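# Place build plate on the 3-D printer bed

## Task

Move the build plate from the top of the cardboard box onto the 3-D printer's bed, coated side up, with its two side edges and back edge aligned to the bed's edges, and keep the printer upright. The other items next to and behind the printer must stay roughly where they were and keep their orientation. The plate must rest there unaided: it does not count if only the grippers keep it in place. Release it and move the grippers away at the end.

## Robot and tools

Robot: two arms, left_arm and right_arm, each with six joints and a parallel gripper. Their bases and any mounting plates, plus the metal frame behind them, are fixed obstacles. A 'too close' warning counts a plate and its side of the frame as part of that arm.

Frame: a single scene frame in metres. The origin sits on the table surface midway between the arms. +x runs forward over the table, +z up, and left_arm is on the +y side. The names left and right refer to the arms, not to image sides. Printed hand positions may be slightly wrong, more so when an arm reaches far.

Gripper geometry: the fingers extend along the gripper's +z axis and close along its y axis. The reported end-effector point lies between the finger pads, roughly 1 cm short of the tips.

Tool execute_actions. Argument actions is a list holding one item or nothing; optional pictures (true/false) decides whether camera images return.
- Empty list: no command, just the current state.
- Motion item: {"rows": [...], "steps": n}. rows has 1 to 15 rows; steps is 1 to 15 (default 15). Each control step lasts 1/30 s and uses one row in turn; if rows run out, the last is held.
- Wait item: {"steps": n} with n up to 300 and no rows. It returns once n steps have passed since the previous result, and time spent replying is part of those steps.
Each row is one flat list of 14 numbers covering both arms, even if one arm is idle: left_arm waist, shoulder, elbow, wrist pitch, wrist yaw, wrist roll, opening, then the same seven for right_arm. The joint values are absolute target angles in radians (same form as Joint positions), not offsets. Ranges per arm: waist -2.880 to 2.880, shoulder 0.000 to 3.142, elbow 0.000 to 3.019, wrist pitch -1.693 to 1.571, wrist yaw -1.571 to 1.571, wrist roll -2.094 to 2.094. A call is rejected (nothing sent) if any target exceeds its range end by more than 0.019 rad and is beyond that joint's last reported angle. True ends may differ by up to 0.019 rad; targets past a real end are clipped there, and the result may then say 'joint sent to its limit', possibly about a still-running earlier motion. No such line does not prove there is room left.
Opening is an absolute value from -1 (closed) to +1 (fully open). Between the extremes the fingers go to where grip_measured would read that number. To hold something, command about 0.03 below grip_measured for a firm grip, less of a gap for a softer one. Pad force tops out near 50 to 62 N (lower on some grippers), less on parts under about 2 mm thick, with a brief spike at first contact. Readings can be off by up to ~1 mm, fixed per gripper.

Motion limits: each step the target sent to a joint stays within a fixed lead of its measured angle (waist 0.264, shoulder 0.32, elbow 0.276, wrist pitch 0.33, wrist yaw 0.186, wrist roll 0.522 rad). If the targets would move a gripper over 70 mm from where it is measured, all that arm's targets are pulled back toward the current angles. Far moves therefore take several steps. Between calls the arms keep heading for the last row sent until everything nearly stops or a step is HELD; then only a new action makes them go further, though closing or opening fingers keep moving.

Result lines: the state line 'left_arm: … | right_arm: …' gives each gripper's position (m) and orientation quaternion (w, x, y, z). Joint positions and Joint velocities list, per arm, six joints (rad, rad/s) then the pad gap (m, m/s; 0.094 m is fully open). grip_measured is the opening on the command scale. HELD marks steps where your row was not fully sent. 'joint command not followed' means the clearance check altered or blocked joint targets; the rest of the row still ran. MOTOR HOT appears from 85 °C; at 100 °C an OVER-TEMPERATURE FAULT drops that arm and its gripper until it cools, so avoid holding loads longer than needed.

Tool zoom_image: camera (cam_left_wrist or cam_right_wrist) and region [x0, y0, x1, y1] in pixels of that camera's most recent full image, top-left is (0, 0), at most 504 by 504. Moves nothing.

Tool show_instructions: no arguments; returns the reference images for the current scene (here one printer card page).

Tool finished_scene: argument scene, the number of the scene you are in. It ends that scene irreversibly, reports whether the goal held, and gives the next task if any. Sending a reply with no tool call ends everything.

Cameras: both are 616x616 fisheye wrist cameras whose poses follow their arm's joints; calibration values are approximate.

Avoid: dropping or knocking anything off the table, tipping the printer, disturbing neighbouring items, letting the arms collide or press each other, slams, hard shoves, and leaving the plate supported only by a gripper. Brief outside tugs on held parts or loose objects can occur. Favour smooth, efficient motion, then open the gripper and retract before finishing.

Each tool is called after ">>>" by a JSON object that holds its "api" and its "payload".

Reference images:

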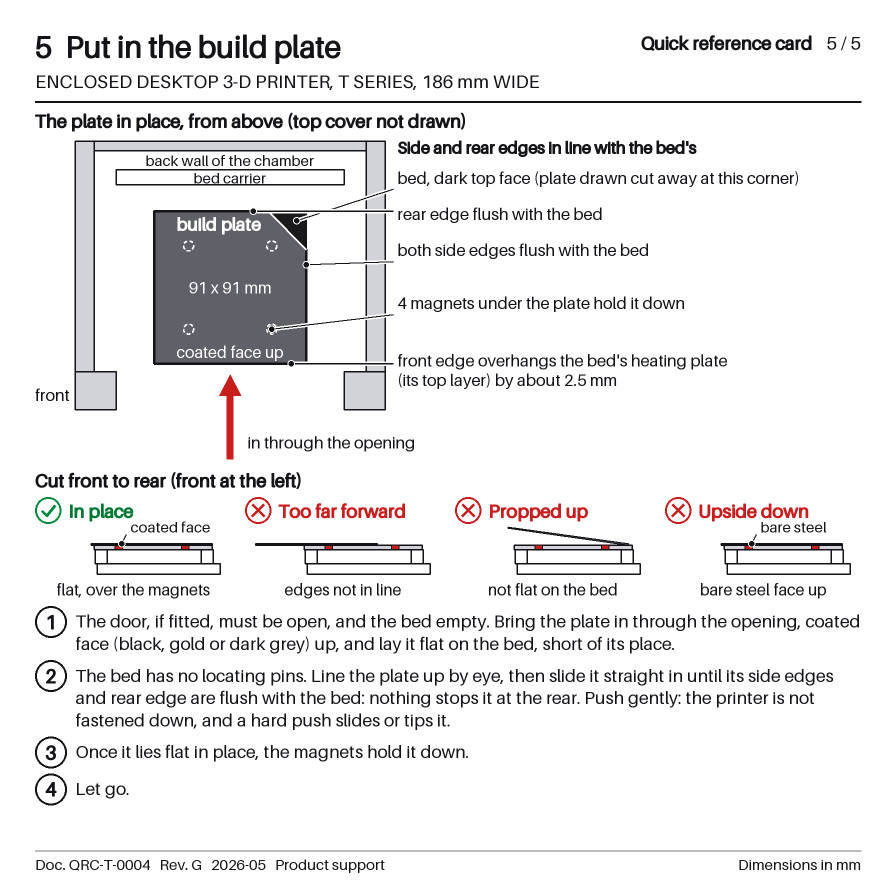

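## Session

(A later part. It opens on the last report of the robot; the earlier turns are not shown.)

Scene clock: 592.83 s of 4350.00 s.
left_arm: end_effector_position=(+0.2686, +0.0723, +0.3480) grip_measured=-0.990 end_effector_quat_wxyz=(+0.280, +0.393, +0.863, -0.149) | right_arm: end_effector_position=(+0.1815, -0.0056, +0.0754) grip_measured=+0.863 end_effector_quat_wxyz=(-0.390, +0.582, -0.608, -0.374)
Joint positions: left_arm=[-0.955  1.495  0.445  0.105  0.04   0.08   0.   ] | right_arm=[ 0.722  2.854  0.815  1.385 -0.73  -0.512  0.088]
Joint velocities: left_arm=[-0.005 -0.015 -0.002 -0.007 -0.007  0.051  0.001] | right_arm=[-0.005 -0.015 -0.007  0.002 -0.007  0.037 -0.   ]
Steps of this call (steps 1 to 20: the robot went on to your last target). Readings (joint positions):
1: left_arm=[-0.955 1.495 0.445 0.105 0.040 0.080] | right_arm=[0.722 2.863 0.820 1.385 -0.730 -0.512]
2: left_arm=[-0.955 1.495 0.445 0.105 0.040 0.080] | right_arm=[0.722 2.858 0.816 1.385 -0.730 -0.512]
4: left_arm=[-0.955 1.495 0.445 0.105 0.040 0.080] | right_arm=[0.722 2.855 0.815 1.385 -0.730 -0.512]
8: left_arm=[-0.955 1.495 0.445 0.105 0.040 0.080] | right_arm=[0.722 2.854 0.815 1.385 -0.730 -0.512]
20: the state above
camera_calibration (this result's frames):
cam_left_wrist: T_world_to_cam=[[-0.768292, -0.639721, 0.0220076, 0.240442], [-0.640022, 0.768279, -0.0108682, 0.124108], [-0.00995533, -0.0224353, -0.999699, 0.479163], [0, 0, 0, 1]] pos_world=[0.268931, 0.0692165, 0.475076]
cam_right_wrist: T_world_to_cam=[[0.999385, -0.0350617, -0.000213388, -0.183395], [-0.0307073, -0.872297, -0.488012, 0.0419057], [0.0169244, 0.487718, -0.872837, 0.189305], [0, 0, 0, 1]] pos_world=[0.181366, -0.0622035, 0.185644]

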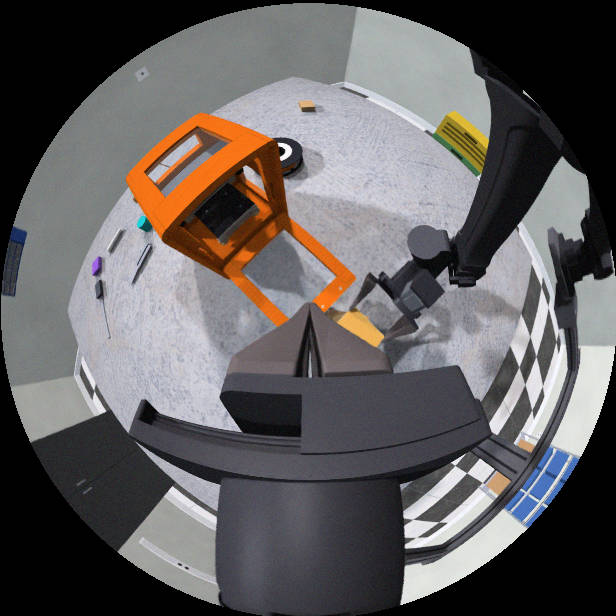

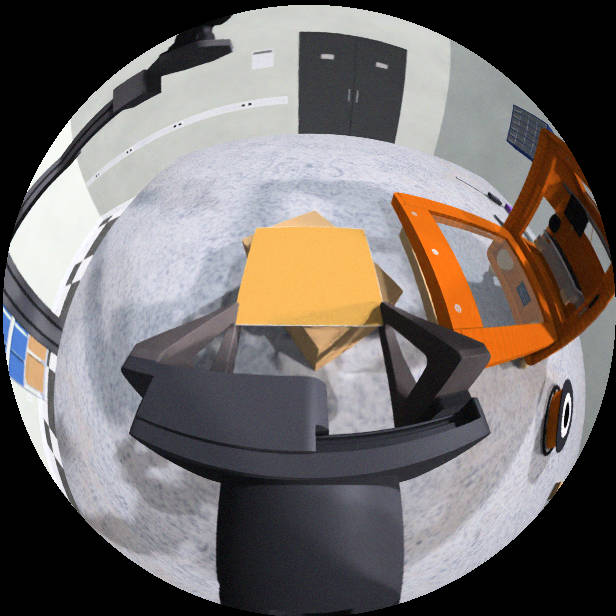

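>>> {"api": "execute_actions", "payload": {"actions": [{"rows": [[-0.95,1.5,0.45,0.1,0.04,0.08,-1,0.724,2.825,0.793,1.403,-0.729,-0.5,0.85],[-0.95,1.5,0.45,0.1,0.04,0.08,-1,0.724,2.825,0.793,1.403,-0.729,-0.5,0.845],[-0.95,1.5,0.45,0.1,0.04,0.08,-1,0.724,2.825,0.793,1.403,-0.729,-0.5,0.84]], "steps": 10}]}}

>>> {"api": "zoom_image", "payload": {"camera": "cam_right_wrist", "region": [200, 190, 420, 410]}}

Scene clock: 604.20 s of 4350.00 s.
left_arm: end_effector_position=(+0.2686, +0.0723, +0.3480) grip_measured=-0.990 end_effector_quat_wxyz=(+0.280, +0.393, +0.863, -0.149) | right_arm: end_effector_position=(+0.1815, -0.0056, +0.0754) grip_measured=+0.850 end_effector_quat_wxyz=(-0.390, +0.582, -0.608, -0.374)
Joint positions: left_arm=[-0.955  1.495  0.445  0.105  0.04   0.08   0.   ] | right_arm=[ 0.722  2.854  0.815  1.385 -0.73  -0.512  0.087]
Joint velocities: left_arm=[-0.024  0.005  0.002 -0.017 -0.007 -0.066 -0.001] | right_arm=[-0.015 -0.005 -0.002 -0.007  0.022 -0.037 -0.   ]
Steps of this call (steps 1 to 15: the robot went on to your last target; steps 16 to 90: nothing new was sent; then 8.03 s passed at rest; steps 91 to 100: all 10 steps of this action). Readings (joint positions):
91: left_arm=[-0.955 1.495 0.445 0.105 0.040 0.080] | right_arm=[0.722 2.854 0.815 1.385 -0.730 -0.512]
92: left_arm=[-0.955 1.495 0.445 0.105 0.040 0.080] | right_arm=[0.722 2.854 0.815 1.385 -0.730 -0.512]
94: left_arm=[-0.955 1.495 0.445 0.105 0.040 0.080] | right_arm=[0.722 2.854 0.815 1.385 -0.730 -0.512]
98: left_arm=[-0.955 1.495 0.445 0.105 0.040 0.080] | right_arm=[0.722 2.854 0.815 1.385 -0.730 -0.512]
100: the state above
camera_calibration (this result's frames):
cam_left_wrist: T_world_to_cam=[[-0.768292, -0.639721, 0.0220076, 0.240442], [-0.640022, 0.768279, -0.0108682, 0.124108], [-0.00995533, -0.0224353, -0.999699, 0.479163], [0, 0, 0, 1]] pos_world=[0.268931, 0.0692165, 0.475076]
cam_right_wrist: T_world_to_cam=[[0.999385, -0.0350617, -0.000213388, -0.183395], [-0.0307073, -0.872297, -0.488012, 0.0419057], [0.0169244, 0.487718, -0.872837, 0.189305], [0, 0, 0, 1]] pos_world=[0.181366, -0.0622035, 0.185644]

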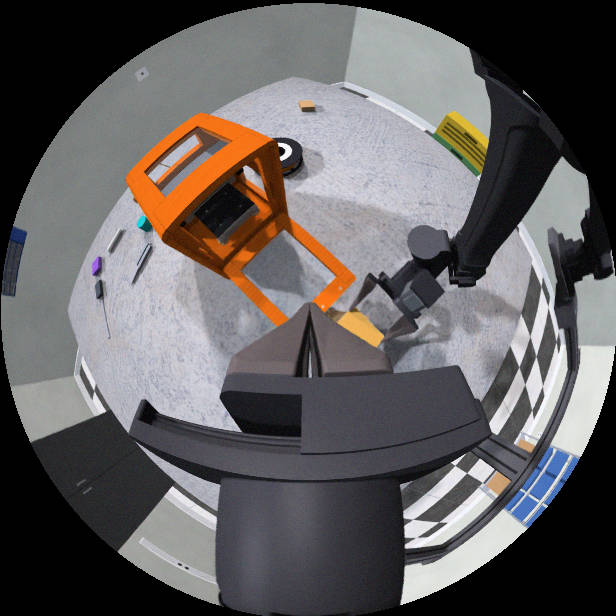

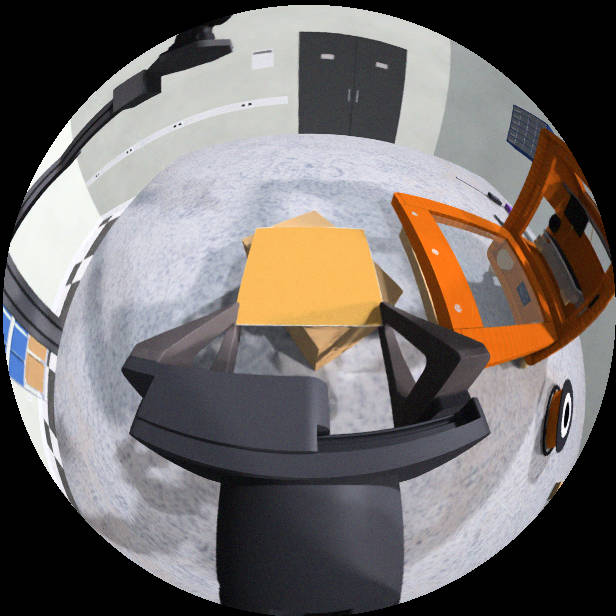

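Region (200, 190, 420, 410) of cam_right_wrist's 616x616 image, scaled by 2.291, with more detail than that image has.

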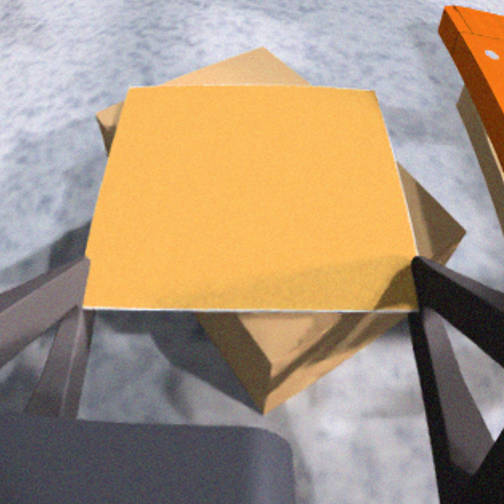

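>>> {"api": "execute_actions", "payload": {"actions": [{"rows": [[-0.94,1.5,0.455,0.1,0.04,0.08,-1,0.724,2.82,0.789,1.402,-0.729,-0.5,0.84],[-0.92,1.5,0.46,0.1,0.04,0.08,-1,0.724,2.81,0.781,1.4,-0.729,-0.5,0.84],[-0.89,1.5,0.465,0.1,0.04,0.08,-1,0.724,2.797,0.771,1.397,-0.729,-0.5,0.84],[-0.85,1.5,0.47,0.1,0.04,0.08,-1,0.724,2.782,0.759,1.393,-0.729,-0.5,0.84],[-0.81,1.5,0.475,0.1,0.04,0.08,-1,0.724,2.766,0.747,1.389,-0.729,-0.5,0.84],[-0.77,1.5,0.48,0.1,0.04,0.08,-1,0.724,2.75,0.735,1.385,-0.729,-0.5,0.84],[-0.73,1.5,0.485,0.1,0.04,0.08,-1,0.724,2.734,0.723,1.381,-0.729,-0.5,0.84],[-0.69,1.5,0.49,0.1,0.04,0.08,-1,0.724,2.718,0.711,1.377,-0.729,-0.5,0.84],[-0.65,1.5,0.495,0.1,0.04,0.08,-1,0.724,2.702,0.699,1.372,-0.729,-0.5,0.84],[-0.61,1.5,0.5,0.1,0.04,0.08,-1,0.724,2.686,0.687,1.367,-0.729,-0.5,0.84],[-0.57,1.5,0.505,0.1,0.04,0.08,-1,0.724,2.67,0.675,1.362,-0.729,-0.5,0.84],[-0.53,1.5,0.51,0.1,0.04,0.08,-1,0.724,2.654,0.664,1.357,-0.729,-0.5,0.84],[-0.49,1.5,0.515,0.1,0.04,0.08,-1,0.724,2.638,0.653,1.352,-0.729,-0.5,0.84],[-0.45,1.5,0.52,0.1,0.04,0.08,-1,0.724,2.622,0.642,1.347,-0.729,-0.5,0.84],[-0.41,1.5,0.525,0.1,0.04,0.08,-1,0.724,2.606,0.631,1.342,-0.729,-0.5,0.84]], "steps": 15}], "pictures": false}}

>>> {"api": "execute_actions", "payload": {"actions": [{"rows": [[-0.37,1.5,0.53,0.1,0.04,0.08,-1,0.724,2.59,0.62,1.338,-0.729,-0.5,0.84],[-0.33,1.5,0.535,0.1,0.04,0.08,-1,0.725,2.576,0.612,1.335,-0.725,-0.497,0.84],[-0.29,1.5,0.54,0.1,0.04,0.08,-1,0.728,2.563,0.608,1.335,-0.71,-0.485,0.84],[-0.255,1.5,0.54,0.1,0.04,0.08,-1,0.733,2.552,0.612,1.34,-0.685,-0.465,0.84],[-0.225,1.5,0.54,0.1,0.04,0.08,-1,0.739,2.545,0.622,1.35,-0.655,-0.44,0.84],[-0.205,1.5,0.54,0.1,0.04,0.08,-1,0.746,2.54,0.634,1.362,-0.62,-0.41,0.84],[-0.2,1.5,0.54,0.1,0.04,0.08,-1,0.754,2.538,0.647,1.374,-0.58,-0.375,0.84],[-0.2,1.5,0.54,0.1,0.04,0.08,-1,0.763,2.536,0.66,1.384,-0.535,-0.335,0.84],[-0.2,1.5,0.54,0.1,0.04,0.08,-1,0.772,2.535,0.673,1.39,-0.49,-0.30,0.84],[-0.2,1.5,0.54,0.1,0.04,0.08,-1,0.781,2.534,0.686,1.39,-0.445,-0.27,0.84],[-0.2,1.5,0.54,0.1,0.04,0.08,-1,0.79,2.533,0.699,1.39,-0.40,-0.24,0.84],[-0.2,1.5,0.54,0.1,0.04,0.08,-1,0.799,2.532,0.711,1.39,-0.355,-0.21,0.84],[-0.2,1.5,0.54,0.1,0.04,0.08,-1,0.808,2.531,0.723,1.388,-0.31,-0.185,0.84],[-0.2,1.5,0.54,0.1,0.04,0.08,-1,0.817,2.53,0.735,1.385,-0.265,-0.16,0.84],[-0.2,1.5,0.54,0.1,0.04,0.08,-1,0.826,2.529,0.747,1.38,-0.22,-0.14,0.84]], "steps": 15}], "pictures": false}}

>>> {"api": "execute_actions", "payload": {"actions": [{"rows": [[-0.2,1.5,0.54,0.1,0.04,0.08,-1,0.835,2.528,0.759,1.376,-0.175,-0.12,0.84],[-0.2,1.5,0.54,0.1,0.04,0.08,-1,0.844,2.527,0.771,1.371,-0.13,-0.10,0.84],[-0.2,1.5,0.54,0.1,0.04,0.08,-1,0.853,2.526,0.783,1.365,-0.085,-0.08,0.84],[-0.2,1.5,0.54,0.1,0.04,0.08,-1,0.862,2.525,0.795,1.357,-0.04,-0.06,0.84],[-0.2,1.5,0.54,0.1,0.04,0.08,-1,0.871,2.524,0.807,1.349,0.005,-0.04,0.84],[-0.2,1.5,0.54,0.1,0.04,0.08,-1,0.879,2.523,0.819,1.341,0.05,-0.02,0.84],[-0.2,1.5,0.54,0.1,0.04,0.08,-1,0.888,2.522,0.831,1.332,0.095,0.0,0.84],[-0.2,1.5,0.54,0.1,0.04,0.08,-1,0.897,2.521,0.843,1.32,0.14,0.02,0.84],[-0.2,1.5,0.54,0.1,0.04,0.08,-1,0.905,2.52,0.855,1.306,0.185,0.04,0.84],[-0.2,1.5,0.54,0.1,0.04,0.08,-1,0.914,2.52,0.867,1.291,0.23,0.06,0.84],[-0.2,1.5,0.54,0.1,0.04,0.08,-1,0.923,2.519,0.879,1.276,0.275,0.08,0.84],[-0.2,1.5,0.54,0.1,0.04,0.08,-1,0.931,2.518,0.891,1.26,0.32,0.10,0.84],[-0.2,1.5,0.54,0.1,0.04,0.08,-1,0.94,2.518,0.903,1.242,0.365,0.123,0.84],[-0.2,1.5,0.54,0.1,0.04,0.08,-1,0.949,2.517,0.915,1.223,0.41,0.146,0.84],[-0.2,1.5,0.54,0.1,0.04,0.08,-1,0.957,2.516,0.927,1.204,0.455,0.17,0.84]], "steps": 15}], "pictures": false}}

>>> {"api": "execute_actions", "payload": {"actions": [{"rows": [[-0.2,1.5,0.54,0.1,0.04,0.08,-1,0.966,2.516,0.939,1.184,0.50,0.195,0.84],[-0.2,1.5,0.54,0.1,0.04,0.08,-1,0.975,2.515,0.951,1.162,0.545,0.22,0.84],[-0.2,1.5,0.54,0.1,0.04,0.08,-1,0.983,2.515,0.963,1.136,0.59,0.247,0.84],[-0.2,1.5,0.54,0.1,0.04,0.08,-1,0.992,2.514,0.975,1.108,0.635,0.275,0.84],[-0.2,1.5,0.54,0.1,0.04,0.08,-1,1.0,2.514,0.987,1.08,0.68,0.305,0.84],[-0.2,1.5,0.54,0.1,0.04,0.08,-1,1.009,2.513,0.999,1.05,0.725,0.335,0.84],[-0.2,1.5,0.54,0.1,0.04,0.08,-1,1.017,2.513,1.011,1.015,0.77,0.37,0.84],[-0.2,1.5,0.54,0.1,0.04,0.08,-1,1.025,2.512,1.022,0.98,0.81,0.405,0.84],[-0.2,1.5,0.54,0.1,0.04,0.08,-1,1.032,2.512,1.032,0.945,0.845,0.44,0.84],[-0.2,1.5,0.54,0.1,0.04,0.08,-1,1.038,2.512,1.041,0.912,0.878,0.47,0.84],[-0.2,1.5,0.54,0.1,0.04,0.08,-1,1.043,2.512,1.049,0.882,0.906,0.497,0.84],[-0.2,1.5,0.54,0.1,0.04,0.08,-1,1.047,2.512,1.055,0.856,0.93,0.52,0.84],[-0.2,1.5,0.54,0.1,0.04,0.08,-1,1.051,2.512,1.06,0.835,0.948,0.537,0.84],[-0.2,1.5,0.54,0.1,0.04,0.08,-1,1.053,2.512,1.063,0.82,0.96,0.548,0.84],[-0.2,1.5,0.54,0.1,0.04,0.08,-1,1.054,2.512,1.065,0.812,0.966,0.553,0.84]], "steps": 15}], "pictures": false}}

>>> {"api": "execute_actions", "payload": {"actions": [{"steps": 20}]}}

Scene clock: 671.03 s of 4350.00 s.
left_arm: end_effector_position=(+0.3895, +0.2217, +0.3530) grip_measured=-0.990 end_effector_quat_wxyz=(+0.316, +0.180, +0.928, -0.081) | right_arm: end_effector_position=(+0.1876, -0.0056, +0.1432) grip_measured=+0.850 end_effector_quat_wxyz=(-0.399, +0.582, -0.602, -0.373)
Joint positions: left_arm=[-0.483  1.495  0.49   0.105  0.041  0.08   0.   ] | right_arm=[ 0.722  2.661  0.672  1.357 -0.73  -0.512  0.087]
Joint velocities: left_arm=[ 1.118 -0.005  0.168 -0.002 -0.037 -0.037 -0.001] | right_arm=[-0.015 -0.503 -0.291 -0.144 -0.051 -0.022 -0.   ]
Steps of this call (steps 1 to 15: the robot went on to your last target; steps 16 to 90: nothing new was sent; then 63.33 s passed at rest; steps 91 to 105: all 15 steps of this action). Readings (joint positions):
91: left_arm=[-0.955 1.495 0.445 0.105 0.040 0.080] | right_arm=[0.722 2.854 0.815 1.385 -0.730 -0.512]
92: left_arm=[-0.953 1.495 0.445 0.105 0.040 0.080] | right_arm=[0.722 2.854 0.814 1.385 -0.730 -0.512]
94: left_arm=[-0.932 1.495 0.445 0.105 0.041 0.080] | right_arm=[0.722 2.846 0.804 1.385 -0.730 -0.512]
98: left_arm=[-0.787 1.495 0.449 0.105 0.041 0.080] | right_arm=[0.722 2.793 0.753 1.383 -0.730 -0.512]
105: the state above

Scene clock: 671.53 s of 4350.00 s.
left_arm: end_effector_position=(+0.4245, +0.3431, +0.3556) grip_measured=-0.990 end_effector_quat_wxyz=(+0.329, +0.042, +0.943, -0.030) | right_arm: end_effector_position=(+0.2759, +0.0200, +0.1660) grip_measured=+0.850 end_effector_quat_wxyz=(+0.472, -0.451, +0.714, +0.254)
Joint positions: left_arm=[-0.189  1.495  0.516  0.105  0.039  0.08   0.   ] | right_arm=[ 0.799  2.566  0.722  1.367 -0.258 -0.258  0.087]
Joint velocities: left_arm=[-0.005 -0.005 -0.017 -0.022 -0.066  0.022  0.001] | right_arm=[ 0.298 -0.005  0.325  0.007  1.136  0.637  0.001]
Steps of this call (steps 1 to 15: all 15 steps of this action). Readings (joint positions):
1: left_arm=[-0.445 1.495 0.496 0.105 0.041 0.080] | right_arm=[0.722 2.644 0.661 1.352 -0.730 -0.512]
2: left_arm=[-0.406 1.495 0.501 0.105 0.041 0.080] | right_arm=[0.722 2.628 0.651 1.348 -0.729 -0.512]
4: left_arm=[-0.328 1.495 0.509 0.105 0.041 0.080] | right_arm=[0.722 2.600 0.632 1.344 -0.704 -0.504]
8: left_arm=[-0.205 1.495 0.516 0.105 0.040 0.080] | right_arm=[0.733 2.569 0.635 1.352 -0.571 -0.443]
15: the state above

Scene clock: 672.03 s of 4350.00 s.
left_arm: end_effector_position=(+0.4245, +0.3431, +0.3556) grip_measured=-0.990 end_effector_quat_wxyz=(+0.329, +0.042, +0.943, -0.030) | right_arm: end_effector_position=(+0.3548, +0.0375, +0.1717) grip_measured=+0.850 end_effector_quat_wxyz=(+0.545, -0.206, +0.806, +0.109)
Joint positions: left_arm=[-0.189  1.495  0.516  0.105  0.039  0.08   0.   ] | right_arm=[0.931 2.555 0.896 1.242 0.416 0.067 0.087]
Joint velocities: left_arm=[-0.015 -0.015  0.002  0.012  0.007 -0.022  0.001] | right_arm=[ 0.249 -0.005  0.335 -0.525  1.048  0.652 -0.   ]
Steps of this call (steps 1 to 15: all 15 steps of this action). Readings (joint positions):
1: left_arm=[-0.189 1.495 0.516 0.105 0.039 0.080] | right_arm=[0.809 2.566 0.734 1.367 -0.214 -0.234]
2: left_arm=[-0.189 1.495 0.516 0.105 0.039 0.080] | right_arm=[0.819 2.566 0.746 1.367 -0.169 -0.210]
4: left_arm=[-0.189 1.495 0.516 0.105 0.039 0.080] | right_arm=[0.838 2.565 0.769 1.365 -0.079 -0.165]
8: left_arm=[-0.189 1.495 0.516 0.105 0.039 0.080] | right_arm=[0.872 2.561 0.816 1.341 0.101 -0.079]
15: the state above

Scene clock: 672.53 s of 4350.00 s.
left_arm: end_effector_position=(+0.4245, +0.3431, +0.3556) grip_measured=-0.990 end_effector_quat_wxyz=(+0.329, +0.042, +0.943, -0.030) | right_arm: end_effector_position=(+0.3581, +0.0283, +0.1589) grip_measured=+0.850 end_effector_quat_wxyz=(+0.551, -0.003, +0.834, -0.032)
Joint positions: left_arm=[-0.189  1.495  0.516  0.105  0.039  0.08   0.   ] | right_arm=[1.045 2.551 1.043 0.848 0.953 0.459 0.087]
Joint velocities: left_arm=[-0.005 -0.005 -0.007 -0.012 -0.081 -0.037 -0.   ] | right_arm=[ 0.093 -0.005  0.085 -0.486  0.212  0.579 -0.   ]
Steps of this call (steps 1 to 15: all 15 steps of this action). Readings (joint positions):
1: left_arm=[-0.189 1.495 0.516 0.105 0.039 0.080] | right_arm=[0.939 2.555 0.907 1.224 0.461 0.089]
2: left_arm=[-0.189 1.495 0.516 0.105 0.039 0.080] | right_arm=[0.948 2.555 0.918 1.205 0.506 0.112]
4: left_arm=[-0.189 1.495 0.516 0.105 0.039 0.080] | right_arm=[0.966 2.554 0.940 1.160 0.596 0.160]
8: left_arm=[-0.189 1.495 0.516 0.105 0.039 0.080] | right_arm=[1.000 2.553 0.986 1.047 0.773 0.269]
15: the state above

Scene clock: 673.20 s of 4350.00 s.
left_arm: end_effector_position=(+0.4245, +0.3431, +0.3556) grip_measured=-0.990 end_effector_quat_wxyz=(+0.329, +0.042, +0.943, -0.030) | right_arm: end_effector_position=(+0.3551, +0.0277, +0.1560) grip_measured=+0.850 end_effector_quat_wxyz=(+0.548, +0.023, +0.836, -0.021)
Joint positions: left_arm=[-0.189  1.495  0.516  0.105  0.039  0.08   0.   ] | right_arm=[1.05  2.551 1.045 0.817 0.961 0.539 0.087]
Joint velocities: left_arm=[-0.015 -0.015  0.002  0.007 -0.007  0.022  0.   ] | right_arm=[-0.005 -0.005 -0.007  0.002  0.037  0.022  0.   ]
Steps of this call (steps 1 to 20: the robot went on to your last target). Readings (joint positions):
1: left_arm=[-0.189 1.495 0.516 0.105 0.039 0.080] | right_arm=[1.048 2.551 1.045 0.835 0.958 0.475]
2: left_arm=[-0.189 1.495 0.516 0.105 0.039 0.080] | right_arm=[1.049 2.551 1.045 0.827 0.960 0.488]
4: left_arm=[-0.189 1.495 0.516 0.105 0.039 0.080] | right_arm=[1.050 2.551 1.045 0.820 0.961 0.507]
8: left_arm=[-0.189 1.495 0.516 0.105 0.039 0.080] | right_arm=[1.050 2.551 1.045 0.817 0.961 0.527]
20: the state above
camera_calibration (this result's frames):
cam_left_wrist: T_world_to_cam=[[-0.107745, -0.994105, 0.0120984, 0.377965], [-0.993452, 0.107193, -0.0395397, 0.402923], [0.0380097, -0.0162794, -0.999145, 0.471666], [0, 0, 0, 1]] pos_world=[0.42308, 0.340224, 0.482621]
cam_right_wrist: T_world_to_cam=[[-0.0539934, -0.998479, 0.0111931, 0.0433181], [-0.862442, 0.0409816, -0.504495, 0.388272], [0.503269, -0.0368927, -0.863342, 0.0808885], [0, 0, 0, 1]] pos_world=[0.296492, 0.0303244, 0.265231]

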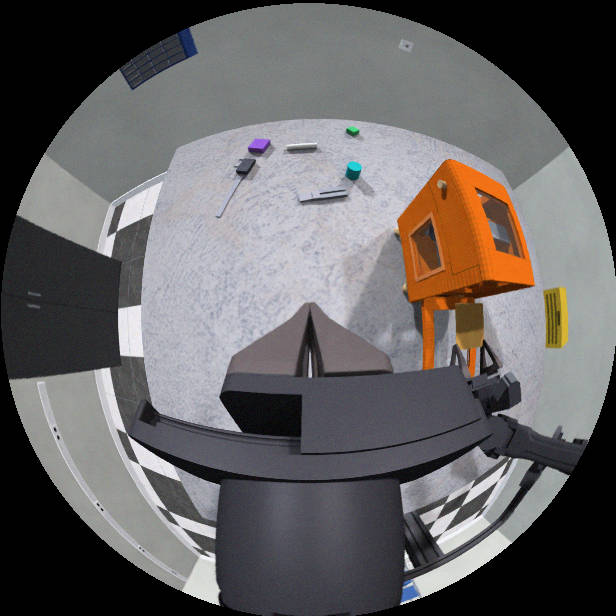

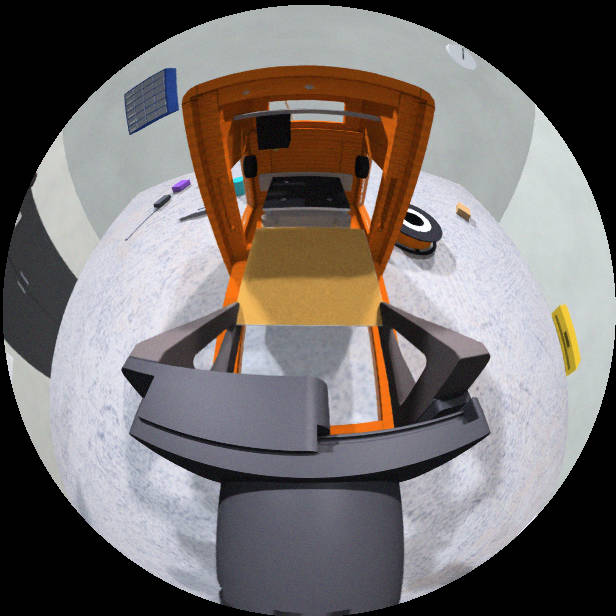

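>>> {"api": "zoom_image", "payload": {"camera": "cam_right_wrist", "region": [240, 130, 380, 270]}}

Region (240, 130, 380, 270) of cam_right_wrist's 616x616 image, scaled by 3.600, with more detail than that image has.

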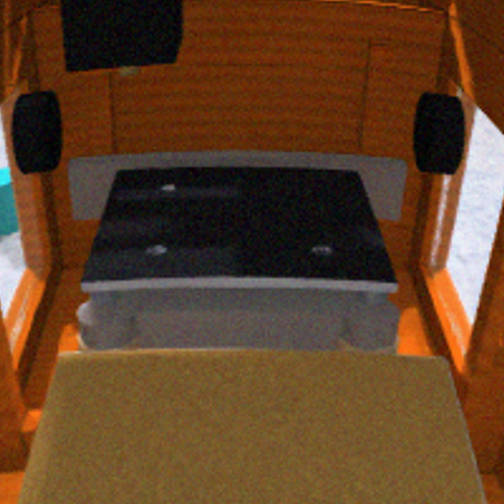

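>>> {"api": "execute_actions", "payload": {"actions": [{"rows": [[-0.2,1.5,0.54,0.1,0.04,0.08,-1,1.046,2.54,1.067,0.83,0.958,0.53,0.84],[-0.2,1.5,0.54,0.1,0.04,0.08,-1,1.041,2.55,1.07,0.838,0.952,0.52,0.84],[-0.2,1.5,0.54,0.1,0.04,0.08,-1,1.035,2.554,1.074,0.844,0.945,0.511,0.84],[-0.2,1.5,0.54,0.1,0.04,0.08,-1,1.028,2.556,1.079,0.85,0.937,0.502,0.84],[-0.2,1.5,0.54,0.1,0.04,0.08,-1,1.02,2.557,1.084,0.856,0.929,0.492,0.84],[-0.2,1.5,0.54,0.1,0.04,0.08,-1,1.012,2.558,1.09,0.862,0.921,0.482,0.84],[-0.2,1.5,0.54,0.1,0.04,0.08,-1,1.003,2.56,1.096,0.868,0.913,0.472,0.84],[-0.2,1.5,0.54,0.1,0.04,0.08,-1,0.994,2.561,1.102,0.873,0.905,0.462,0.84],[-0.2,1.5,0.54,0.1,0.04,0.08,-1,0.985,2.563,1.108,0.878,0.897,0.452,0.84],[-0.2,1.5,0.54,0.1,0.04,0.08,-1,0.976,2.565,1.114,0.883,0.889,0.442,0.84],[-0.2,1.5,0.54,0.1,0.04,0.08,-1,0.967,2.567,1.12,0.887,0.881,0.432,0.84],[-0.2,1.5,0.54,0.1,0.04,0.08,-1,0.959,2.569,1.126,0.89,0.873,0.423,0.84],[-0.2,1.5,0.54,0.1,0.04,0.08,-1,0.951,2.571,1.132,0.892,0.865,0.414,0.84],[-0.2,1.5,0.54,0.1,0.04,0.08,-1,0.943,2.573,1.138,0.893,0.857,0.406,0.84],[-0.2,1.5,0.54,0.1,0.04,0.08,-1,0.936,2.575,1.144,0.893,0.85,0.399,0.84]], "steps": 15}], "pictures": false}}

>>> {"api": "execute_actions", "payload": {"actions": [{"rows": [[-0.2,1.5,0.54,0.1,0.04,0.08,-1,0.929,2.577,1.152,0.88,0.844,0.393,0.84],[-0.2,1.5,0.54,0.1,0.04,0.08,-1,0.922,2.579,1.16,0.872,0.838,0.388,0.84],[-0.2,1.5,0.54,0.1,0.04,0.08,-1,0.915,2.58,1.168,0.868,0.832,0.383,0.84],[-0.2,1.5,0.54,0.1,0.04,0.08,-1,0.908,2.582,1.176,0.865,0.826,0.378,0.84],[-0.2,1.5,0.54,0.1,0.04,0.08,-1,0.901,2.583,1.184,0.862,0.82,0.373,0.84],[-0.2,1.5,0.54,0.1,0.04,0.08,-1,0.894,2.585,1.192,0.859,0.814,0.368,0.84],[-0.2,1.5,0.54,0.1,0.04,0.08,-1,0.887,2.586,1.2,0.856,0.808,0.363,0.84],[-0.2,1.5,0.54,0.1,0.04,0.08,-1,0.88,2.588,1.208,0.853,0.802,0.358,0.84],[-0.2,1.5,0.54,0.1,0.04,0.08,-1,0.874,2.589,1.216,0.85,0.796,0.353,0.84],[-0.2,1.5,0.54,0.1,0.04,0.08,-1,0.868,2.591,1.224,0.847,0.791,0.349,0.84],[-0.2,1.5,0.54,0.1,0.04,0.08,-1,0.862,2.592,1.231,0.844,0.786,0.345,0.84],[-0.2,1.5,0.54,0.1,0.04,0.08,-1,0.857,2.594,1.237,0.841,0.782,0.341,0.84],[-0.2,1.5,0.54,0.1,0.04,0.08,-1,0.853,2.595,1.243,0.838,0.778,0.338,0.84],[-0.2,1.5,0.54,0.1,0.04,0.08,-1,0.85,2.596,1.247,0.836,0.775,0.336,0.84],[-0.2,1.5,0.54,0.1,0.04,0.08,-1,0.849,2.597,1.249,0.835,0.774,0.335,0.84]], "steps": 15}], "pictures": false}}

>>> {"api": "execute_actions", "payload": {"actions": [{"steps": 20}]}}

>>> {"api": "zoom_image", "payload": {"camera": "cam_right_wrist", "region": [210, 170, 410, 370]}}

Scene clock: 752.27 s of 4350.00 s.
left_arm: end_effector_position=(+0.4245, +0.3431, +0.3556) grip_measured=-0.990 end_effector_quat_wxyz=(+0.329, +0.042, +0.943, -0.030) | right_arm: end_effector_position=(+0.4101, +0.0328, +0.1659) grip_measured=+0.850 end_effector_quat_wxyz=(+0.554, +0.027, +0.832, +0.005)
Joint positions: left_arm=[-0.189  1.495  0.516  0.105  0.039  0.08   0.   ] | right_arm=[0.957 2.552 1.112 0.871 0.858 0.446 0.087]
Joint velocities: left_arm=[ 0.005 -0.024  0.002  0.017 -0.037 -0.007 -0.   ] | right_arm=[-0.288  0.015  0.173  0.037 -0.198 -0.212  0.   ]
Steps of this call (steps 1 to 15: the robot went on to your last target; steps 16 to 90: nothing new was sent; then 75.57 s passed at rest; steps 91 to 105: all 15 steps of this action). Readings (joint positions):
91: left_arm=[-0.189 1.495 0.516 0.105 0.039 0.080] | right_arm=[1.050 2.551 1.045 0.817 0.961 0.541]
92: left_arm=[-0.189 1.495 0.516 0.105 0.039 0.080] | right_arm=[1.050 2.551 1.045 0.817 0.958 0.539]
94: left_arm=[-0.189 1.495 0.516 0.105 0.039 0.080] | right_arm=[1.049 2.551 1.047 0.822 0.945 0.532]
98: left_arm=[-0.189 1.495 0.516 0.105 0.039 0.080] | right_arm=[1.030 2.551 1.063 0.841 0.913 0.507]
105: the state above

Scene clock: 752.77 s of 4350.00 s.
left_arm: end_effector_position=(+0.4245, +0.3431, +0.3556) grip_measured=-0.990 end_effector_quat_wxyz=(+0.329, +0.042, +0.943, -0.030) | right_arm: end_effector_position=(+0.4690, +0.0266, +0.1621) grip_measured=+0.850 end_effector_quat_wxyz=(+0.553, +0.021, +0.833, -0.000)
Joint positions: left_arm=[-0.189  1.495  0.516  0.105  0.039  0.08   0.   ] | right_arm=[0.86  2.577 1.214 0.843 0.778 0.362 0.087]
Joint velocities: left_arm=[ 0.005 -0.005  0.012  0.002 -0.007  0.051 -0.001] | right_arm=[-0.142  0.015  0.154 -0.056 -0.095 -0.066  0.   ]
Steps of this call (steps 1 to 15: all 15 steps of this action). Readings (joint positions):
1: left_arm=[-0.189 1.495 0.516 0.105 0.039 0.080] | right_arm=[0.947 2.552 1.118 0.872 0.852 0.439]
2: left_arm=[-0.189 1.495 0.516 0.105 0.039 0.080] | right_arm=[0.938 2.553 1.124 0.872 0.845 0.431]
4: left_arm=[-0.189 1.495 0.516 0.105 0.039 0.080] | right_arm=[0.923 2.557 1.138 0.871 0.834 0.418]
8: left_arm=[-0.189 1.495 0.516 0.105 0.039 0.080] | right_arm=[0.899 2.566 1.166 0.863 0.809 0.394]
15: the state above

Scene clock: 753.43 s of 4350.00 s.
left_arm: end_effector_position=(+0.4245, +0.3431, +0.3556) grip_measured=-0.990 end_effector_quat_wxyz=(+0.329, +0.042, +0.943, -0.030) | right_arm: end_effector_position=(+0.4747, +0.0238, +0.1624) grip_measured=+0.850 end_effector_quat_wxyz=(+0.554, +0.020, +0.833, -0.006)
Joint positions: left_arm=[-0.189  1.495  0.516  0.105  0.039  0.08   0.   ] | right_arm=[0.851 2.578 1.222 0.839 0.776 0.348 0.087]
Joint velocities: left_arm=[-0.005 -0.005  0.007 -0.002 -0.022 -0.066 -0.001] | right_arm=[-0.015 -0.015 -0.002 -0.012  0.037 -0.037  0.001]
Steps of this call (steps 1 to 20: the robot went on to your last target). Readings (joint positions):
1: left_arm=[-0.189 1.495 0.516 0.105 0.039 0.080] | right_arm=[0.857 2.578 1.218 0.841 0.777 0.359]
2: left_arm=[-0.189 1.495 0.516 0.105 0.039 0.080] | right_arm=[0.854 2.578 1.220 0.841 0.777 0.356]
4: left_arm=[-0.189 1.495 0.516 0.105 0.039 0.080] | right_arm=[0.851 2.578 1.222 0.841 0.777 0.353]
8: left_arm=[-0.189 1.495 0.516 0.105 0.039 0.080] | right_arm=[0.851 2.578 1.222 0.840 0.776 0.350]
20: the state above
camera_calibration (this result's frames):
cam_left_wrist: T_world_to_cam=[[-0.107745, -0.994105, 0.0120984, 0.377965], [-0.993452, 0.107193, -0.0395397, 0.402923], [0.0380097, -0.0162794, -0.999145, 0.471666], [0, 0, 0, 1]] pos_world=[0.42308, 0.340224, 0.482621]
cam_right_wrist: T_world_to_cam=[[-0.0325672, -0.999408, -0.0110607, 0.0392609], [-0.856082, 0.0336046, -0.515746, 0.493767], [0.515813, -0.00732752, -0.85667, 0.0182655], [0, 0, 0, 1]] pos_world=[0.414562, 0.0227786, 0.27074]

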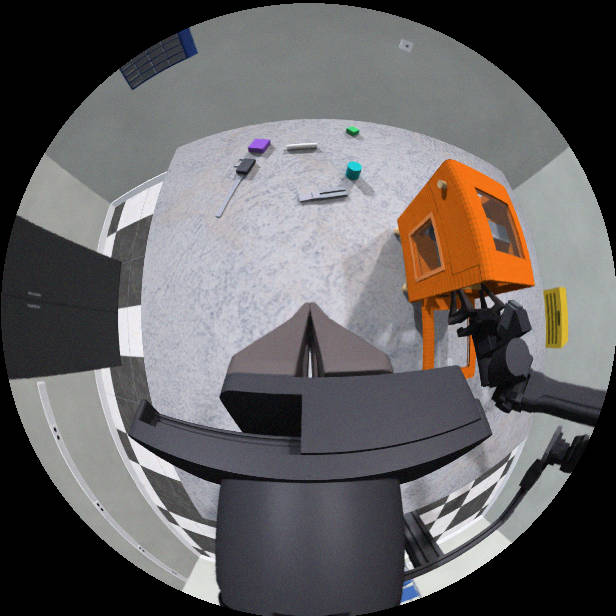

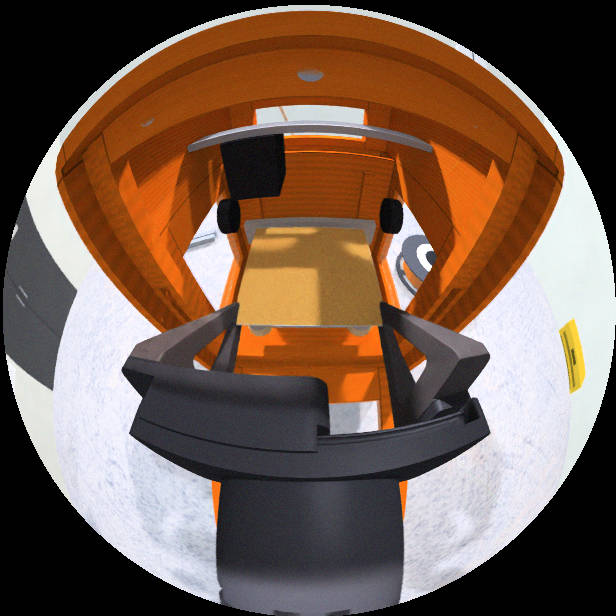

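Region (210, 170, 410, 370) of cam_right_wrist's 616x616 image, scaled by 2.520, with more detail than that image has.

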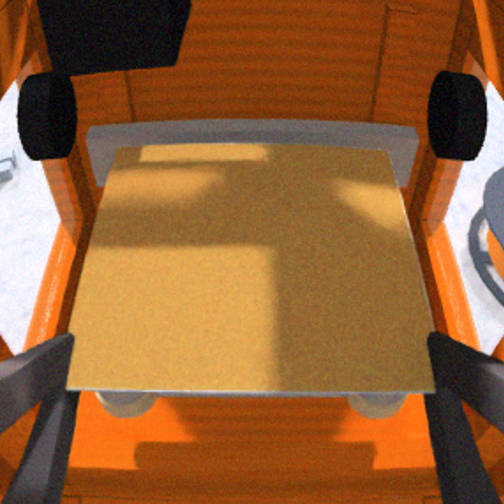

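>>> {"api": "execute_actions", "payload": {"actions": [{"rows": [[-0.2,1.5,0.54,0.1,0.04,0.08,-1,0.855,2.599,1.25,0.85,0.776,0.335,0.84],[-0.2,1.5,0.54,0.1,0.04,0.08,-1,0.858,2.601,1.25,0.857,0.776,0.335,0.84],[-0.2,1.5,0.54,0.1,0.04,0.08,-1,0.86,2.603,1.251,0.859,0.776,0.335,0.84],[-0.2,1.5,0.54,0.1,0.04,0.08,-1,0.861,2.605,1.252,0.86,0.776,0.335,0.84],[-0.2,1.5,0.54,0.1,0.04,0.08,-1,0.862,2.607,1.252,0.862,0.776,0.335,0.84],[-0.2,1.5,0.54,0.1,0.04,0.08,-1,0.863,2.609,1.253,0.863,0.776,0.335,0.84],[-0.2,1.5,0.54,0.1,0.04,0.08,-1,0.863,2.611,1.254,0.865,0.776,0.335,0.84],[-0.2,1.5,0.54,0.1,0.04,0.08,-1,0.863,2.613,1.254,0.866,0.776,0.335,0.84],[-0.2,1.5,0.54,0.1,0.04,0.08,-1,0.863,2.615,1.255,0.868,0.776,0.335,0.84],[-0.2,1.5,0.54,0.1,0.04,0.08,-1,0.863,2.617,1.256,0.869,0.776,0.335,0.84],[-0.2,1.5,0.54,0.1,0.04,0.08,-1,0.863,2.619,1.257,0.871,0.776,0.335,0.84],[-0.2,1.5,0.54,0.1,0.04,0.08,-1,0.863,2.621,1.2575,0.873,0.776,0.335,0.84]], "steps": 15}], "pictures": false}}

>>> {"api": "execute_actions", "payload": {"actions": [{"steps": 15}]}}

>>> {"api": "zoom_image", "payload": {"camera": "cam_right_wrist", "region": [210, 170, 410, 370]}}

Scene clock: 778.13 s of 4350.00 s.
left_arm: end_effector_position=(+0.4245, +0.3431, +0.3556) grip_measured=-0.990 end_effector_quat_wxyz=(+0.329, +0.042, +0.943, -0.030) | right_arm: end_effector_position=(+0.4687, +0.0194, +0.1485) grip_measured=+0.850 end_effector_quat_wxyz=(+0.550, +0.016, +0.835, -0.010)
Joint positions: left_arm=[-0.189  1.495  0.516  0.105  0.039  0.08   0.   ] | right_arm=[0.851 2.605 1.222 0.851 0.776 0.347 0.087]
Joint velocities: left_arm=[-0.005  0.005  0.007 -0.002  0.022 -0.037 -0.001] | right_arm=[-0.005  0.034  0.002  0.037  0.022 -0.081  0.   ]
Steps of this call (steps 1 to 15: the robot went on to your last target; steps 16 to 90: nothing new was sent; then 21.20 s passed at rest; steps 91 to 105: all 15 steps of this action). Readings (joint positions):
91: left_arm=[-0.189 1.495 0.516 0.105 0.039 0.080] | right_arm=[0.851 2.578 1.222 0.839 0.776 0.347]
92: left_arm=[-0.189 1.495 0.516 0.105 0.039 0.080] | right_arm=[0.851 2.579 1.222 0.839 0.776 0.347]
94: left_arm=[-0.189 1.495 0.516 0.105 0.039 0.080] | right_arm=[0.851 2.580 1.222 0.839 0.776 0.347]
98: left_arm=[-0.189 1.495 0.516 0.105 0.039 0.080] | right_arm=[0.851 2.588 1.222 0.843 0.776 0.347]
105: the state above

Scene clock: 778.63 s of 4350.00 s.
left_arm: end_effector_position=(+0.4245, +0.3431, +0.3556) grip_measured=-0.990 end_effector_quat_wxyz=(+0.329, +0.042, +0.943, -0.030) | right_arm: end_effector_position=(+0.4707, +0.0214, +0.1501) grip_measured=+0.850 end_effector_quat_wxyz=(+0.552, +0.018, +0.834, -0.008)
Joint positions: left_arm=[-0.189  1.495  0.516  0.105  0.039  0.08   0.   ] | right_arm=[0.851 2.605 1.228 0.854 0.776 0.347 0.087]
Joint velocities: left_arm=[-0.005 -0.015 -0.017  0.002 -0.022 -0.051 -0.001] | right_arm=[ 0.005  0.005  0.007 -0.007 -0.022 -0.022 -0.   ]
Steps of this call (steps 1 to 15: the robot went on to your last target). Readings (joint positions):
1: left_arm=[-0.189 1.495 0.516 0.105 0.039 0.080] | right_arm=[0.851 2.605 1.222 0.852 0.776 0.347]
2: left_arm=[-0.189 1.495 0.516 0.105 0.039 0.080] | right_arm=[0.851 2.605 1.222 0.853 0.776 0.347]
4: left_arm=[-0.189 1.495 0.516 0.105 0.039 0.080] | right_arm=[0.851 2.605 1.224 0.854 0.776 0.347]
8: left_arm=[-0.189 1.495 0.516 0.105 0.039 0.080] | right_arm=[0.851 2.605 1.227 0.854 0.776 0.347]
15: the state above
All arms were judged still, so your last target was given up. Only a new action makes them travel on or press farther. Fingers that are still opening or closing keep moving.
camera_calibration (this result's frames):
cam_left_wrist: T_world_to_cam=[[-0.107745, -0.994105, 0.0120984, 0.377965], [-0.993452, 0.107193, -0.0395397, 0.402923], [0.0380097, -0.0162794, -0.999145, 0.471666], [0, 0, 0, 1]] pos_world=[0.42308, 0.340224, 0.482621]
cam_right_wrist: T_world_to_cam=[[-0.0310412, -0.999504, -0.00526598, 0.0349515], [-0.858461, 0.0293586, -0.512038, 0.484721], [0.511938, -0.0113736, -0.858947, 0.0120535], [0, 0, 0, 1]] pos_world=[0.411028, 0.0208405, 0.258733]

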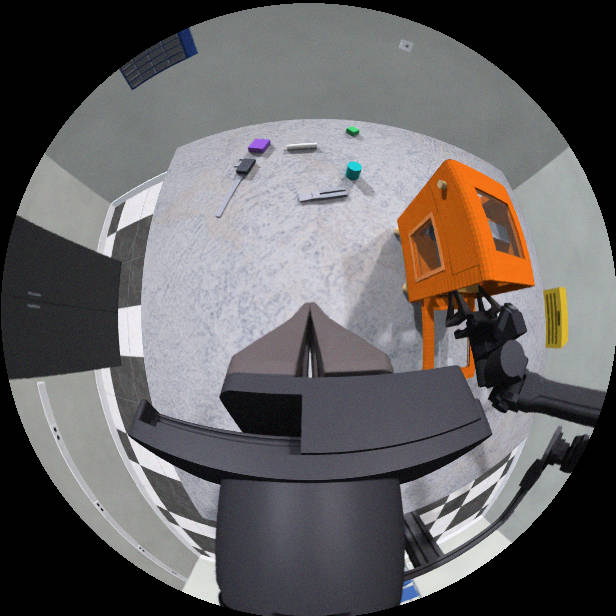

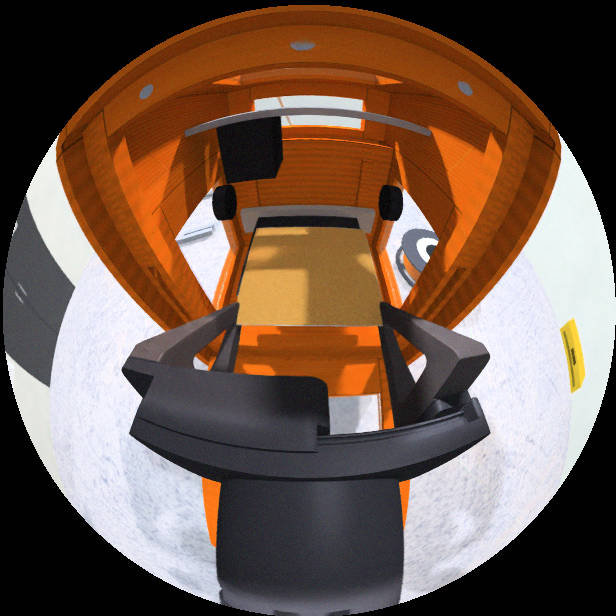

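Region (210, 170, 410, 370) of cam_right_wrist's 616x616 image, scaled by 2.520, with more detail than that image has.

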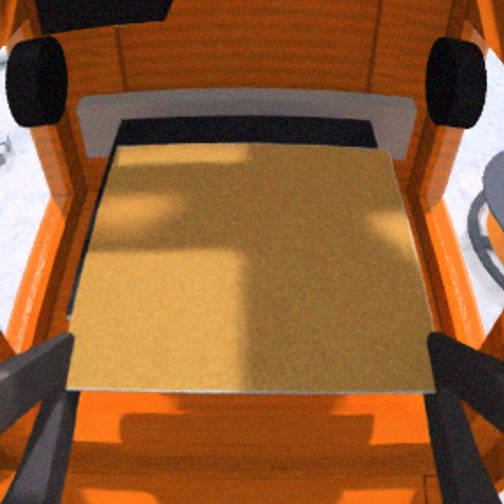

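>>> {"api": "execute_actions", "payload": {"actions": [{"rows": [[-0.2,1.5,0.54,0.1,0.04,0.08,-1,0.865,2.615,1.2575,0.873,0.776,0.335,0.84],[-0.2,1.5,0.54,0.1,0.04,0.08,-1,0.866,2.615,1.2575,0.873,0.776,0.335,0.84],[-0.2,1.5,0.54,0.1,0.04,0.08,-1,0.867,2.615,1.2575,0.873,0.776,0.335,0.84]], "steps": 15}], "pictures": false}}

Scene clock: 788.40 s of 4350.00 s.
left_arm: end_effector_position=(+0.4245, +0.3431, +0.3556) grip_measured=-0.990 end_effector_quat_wxyz=(+0.329, +0.042, +0.943, -0.030) | right_arm: end_effector_position=(+0.4688, +0.0242, +0.1503) grip_measured=+0.850 end_effector_quat_wxyz=(+0.552, +0.015, +0.834, -0.006)
Joint positions: left_arm=[-0.189  1.495  0.516  0.105  0.039  0.08   0.   ] | right_arm=[0.857 2.605 1.228 0.854 0.776 0.347 0.087]
Joint velocities: left_arm=[ 0.005 -0.005  0.007  0.002 -0.037  0.037 -0.001] | right_arm=[-0.024 -0.015  0.022  0.002 -0.095 -0.022 -0.   ]
Steps of this call (steps 1 to 90: nothing new was sent; then 6.27 s passed at rest; steps 91 to 105: all 15 steps of this action). Readings (joint positions):
91: left_arm=[-0.189 1.495 0.516 0.105 0.039 0.080] | right_arm=[0.851 2.605 1.228 0.854 0.776 0.347]
92: left_arm=[-0.189 1.495 0.516 0.105 0.039 0.080] | right_arm=[0.852 2.605 1.228 0.854 0.776 0.347]
94: left_arm=[-0.189 1.495 0.516 0.105 0.039 0.080] | right_arm=[0.852 2.605 1.228 0.854 0.776 0.347]
98: left_arm=[-0.189 1.495 0.516 0.105 0.039 0.080] | right_arm=[0.856 2.605 1.228 0.854 0.776 0.347]
105: the state above

>>> {"api": "execute_actions", "payload": {"actions": [{"rows": [[-0.2,1.5,0.54,0.1,0.04,0.08,-1,0.862,2.62,1.26,0.874,0.776,0.335,0.84],[-0.2,1.5,0.54,0.1,0.04,0.08,-1,0.862,2.622,1.262,0.874,0.776,0.335,0.84],[-0.2,1.5,0.54,0.1,0.04,0.08,-1,0.862,2.623,1.264,0.875,0.776,0.335,0.84],[-0.2,1.5,0.54,0.1,0.04,0.08,-1,0.862,2.624,1.265,0.875,0.776,0.335,0.84],[-0.2,1.5,0.54,0.1,0.04,0.08,-1,0.862,2.625,1.265,0.876,0.776,0.335,0.84],[-0.2,1.5,0.54,0.1,0.04,0.08,-1,0.862,2.626,1.265,0.876,0.776,0.335,0.84],[-0.2,1.5,0.54,0.1,0.04,0.08,-1,0.862,2.627,1.265,0.877,0.776,0.335,0.84],[-0.2,1.5,0.54,0.1,0.04,0.08,-1,0.862,2.628,1.265,0.877,0.776,0.335,0.84],[-0.2,1.5,0.54,0.1,0.04,0.08,-1,0.862,2.629,1.265,0.877,0.776,0.335,0.84],[-0.2,1.5,0.54,0.1,0.04,0.08,-1,0.862,2.63,1.265,0.877,0.776,0.335,0.84],[-0.2,1.5,0.54,0.1,0.04,0.08,-1,0.862,2.631,1.265,0.877,0.776,0.335,0.84],[-0.2,1.5,0.54,0.1,0.04,0.08,-1,0.862,2.632,1.265,0.877,0.776,0.335,0.84]], "steps": 15}], "pictures": false}}

>>> {"api": "execute_actions", "payload": {"actions": [{"steps": 15}]}}

>>> {"api": "zoom_image", "payload": {"camera": "cam_right_wrist", "region": [210, 170, 410, 370]}}

Scene clock: 805.30 s of 4350.00 s.
left_arm: end_effector_position=(+0.4245, +0.3431, +0.3556) grip_measured=-0.990 end_effector_quat_wxyz=(+0.329, +0.042, +0.943, -0.030) | right_arm: end_effector_position=(+0.4698, +0.0254, +0.1486) grip_measured=+0.850 end_effector_quat_wxyz=(+0.553, +0.016, +0.833, -0.005)
Joint positions: left_arm=[-0.189  1.495  0.516  0.105  0.039  0.08   0.   ] | right_arm=[0.857 2.612 1.235 0.857 0.776 0.346 0.087]
Joint velocities: left_arm=[-0.005  0.005  0.002  0.002  0.007 -0.007  0.001] | right_arm=[-0.005  0.005 -0.002  0.012  0.022 -0.022  0.001]
Steps of this call (steps 1 to 15: the robot went on to your last target; steps 16 to 90: nothing new was sent; then 13.40 s passed at rest; steps 91 to 105: all 15 steps of this action). Readings (joint positions):
91: left_arm=[-0.189 1.495 0.516 0.105 0.039 0.080] | right_arm=[0.857 2.605 1.228 0.854 0.776 0.347]
92: left_arm=[-0.189 1.495 0.516 0.105 0.039 0.080] | right_arm=[0.857 2.605 1.228 0.854 0.776 0.347]
94: left_arm=[-0.189 1.495 0.516 0.105 0.039 0.080] | right_arm=[0.857 2.606 1.229 0.854 0.776 0.347]
98: left_arm=[-0.189 1.495 0.516 0.105 0.039 0.080] | right_arm=[0.857 2.607 1.234 0.856 0.776 0.347]
105: the state above

Scene clock: 805.80 s of 4350.00 s.
left_arm: end_effector_position=(+0.4245, +0.3431, +0.3556) grip_measured=-0.990 end_effector_quat_wxyz=(+0.329, +0.042, +0.943, -0.030) | right_arm: end_effector_position=(+0.4699, +0.0254, +0.1486) grip_measured=+0.850 end_effector_quat_wxyz=(+0.553, +0.016, +0.833, -0.005)
Joint positions: left_arm=[-0.189  1.495  0.516  0.105  0.039  0.08   0.   ] | right_arm=[0.857 2.612 1.235 0.859 0.776 0.345 0.087]
Joint velocities: left_arm=[ 0.005 -0.005 -0.007 -0.017  0.022  0.007 -0.001] | right_arm=[ 0.005  0.005 -0.017  0.017 -0.066 -0.081  0.001]
Steps of this call (steps 1 to 15: the robot went on to your last target). Readings (joint positions):
1: left_arm=[-0.189 1.495 0.516 0.105 0.039 0.080] | right_arm=[0.857 2.612 1.235 0.858 0.776 0.346]
2: left_arm=[-0.189 1.495 0.516 0.105 0.039 0.080] | right_arm=[0.857 2.612 1.235 0.858 0.776 0.346]
4: left_arm=[-0.189 1.495 0.516 0.105 0.039 0.080] | right_arm=[0.857 2.612 1.235 0.859 0.776 0.345]
8: left_arm=[-0.189 1.495 0.516 0.105 0.039 0.080] | right_arm=[0.857 2.612 1.235 0.859 0.776 0.345]
15: the state above
All arms were judged still, so your last target was given up. Only a new action makes them travel on or press farther. Fingers that are still opening or closing keep moving.
camera_calibration (this result's frames):
cam_left_wrist: T_world_to_cam=[[-0.107745, -0.994105, 0.0120984, 0.377965], [-0.993452, 0.107193, -0.0395397, 0.402923], [0.0380097, -0.0162794, -0.999145, 0.471666], [0, 0, 0, 1]] pos_world=[0.42308, 0.340224, 0.482621]
cam_right_wrist: T_world_to_cam=[[-0.0253854, -0.999646, -0.00797624, 0.0367016], [-0.85661, 0.0258648, -0.515316, 0.482816], [0.51534, -0.00624897, -0.856963, 0.00925052], [0, 0, 0, 1]] pos_world=[0.409749, 0.0242584, 0.257023]

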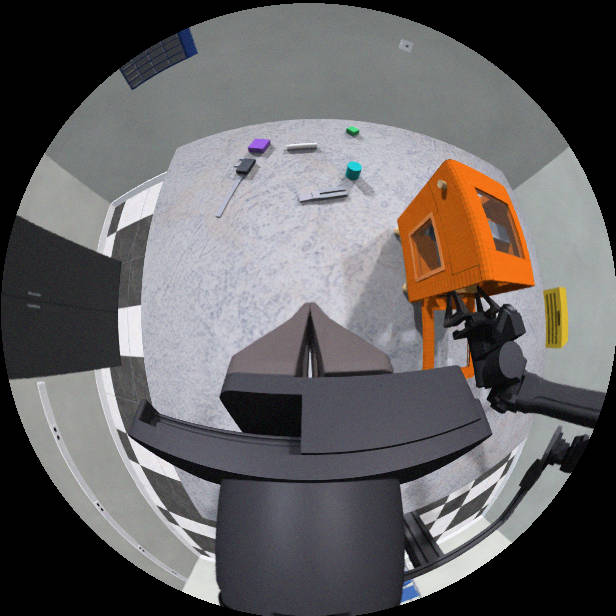

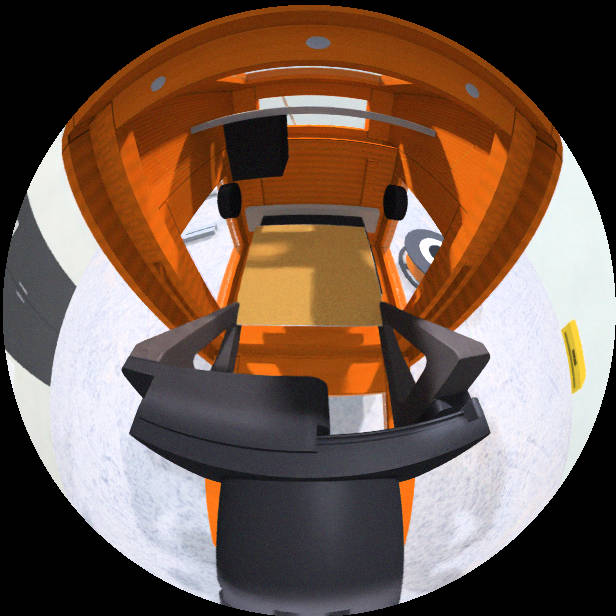

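Region (210, 170, 410, 370) of cam_right_wrist's 616x616 image, scaled by 2.520, with more detail than that image has.

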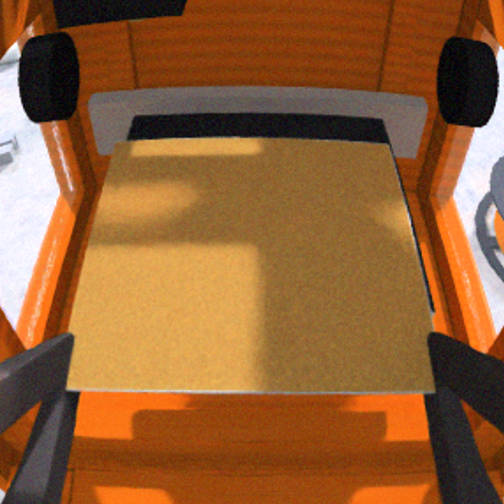

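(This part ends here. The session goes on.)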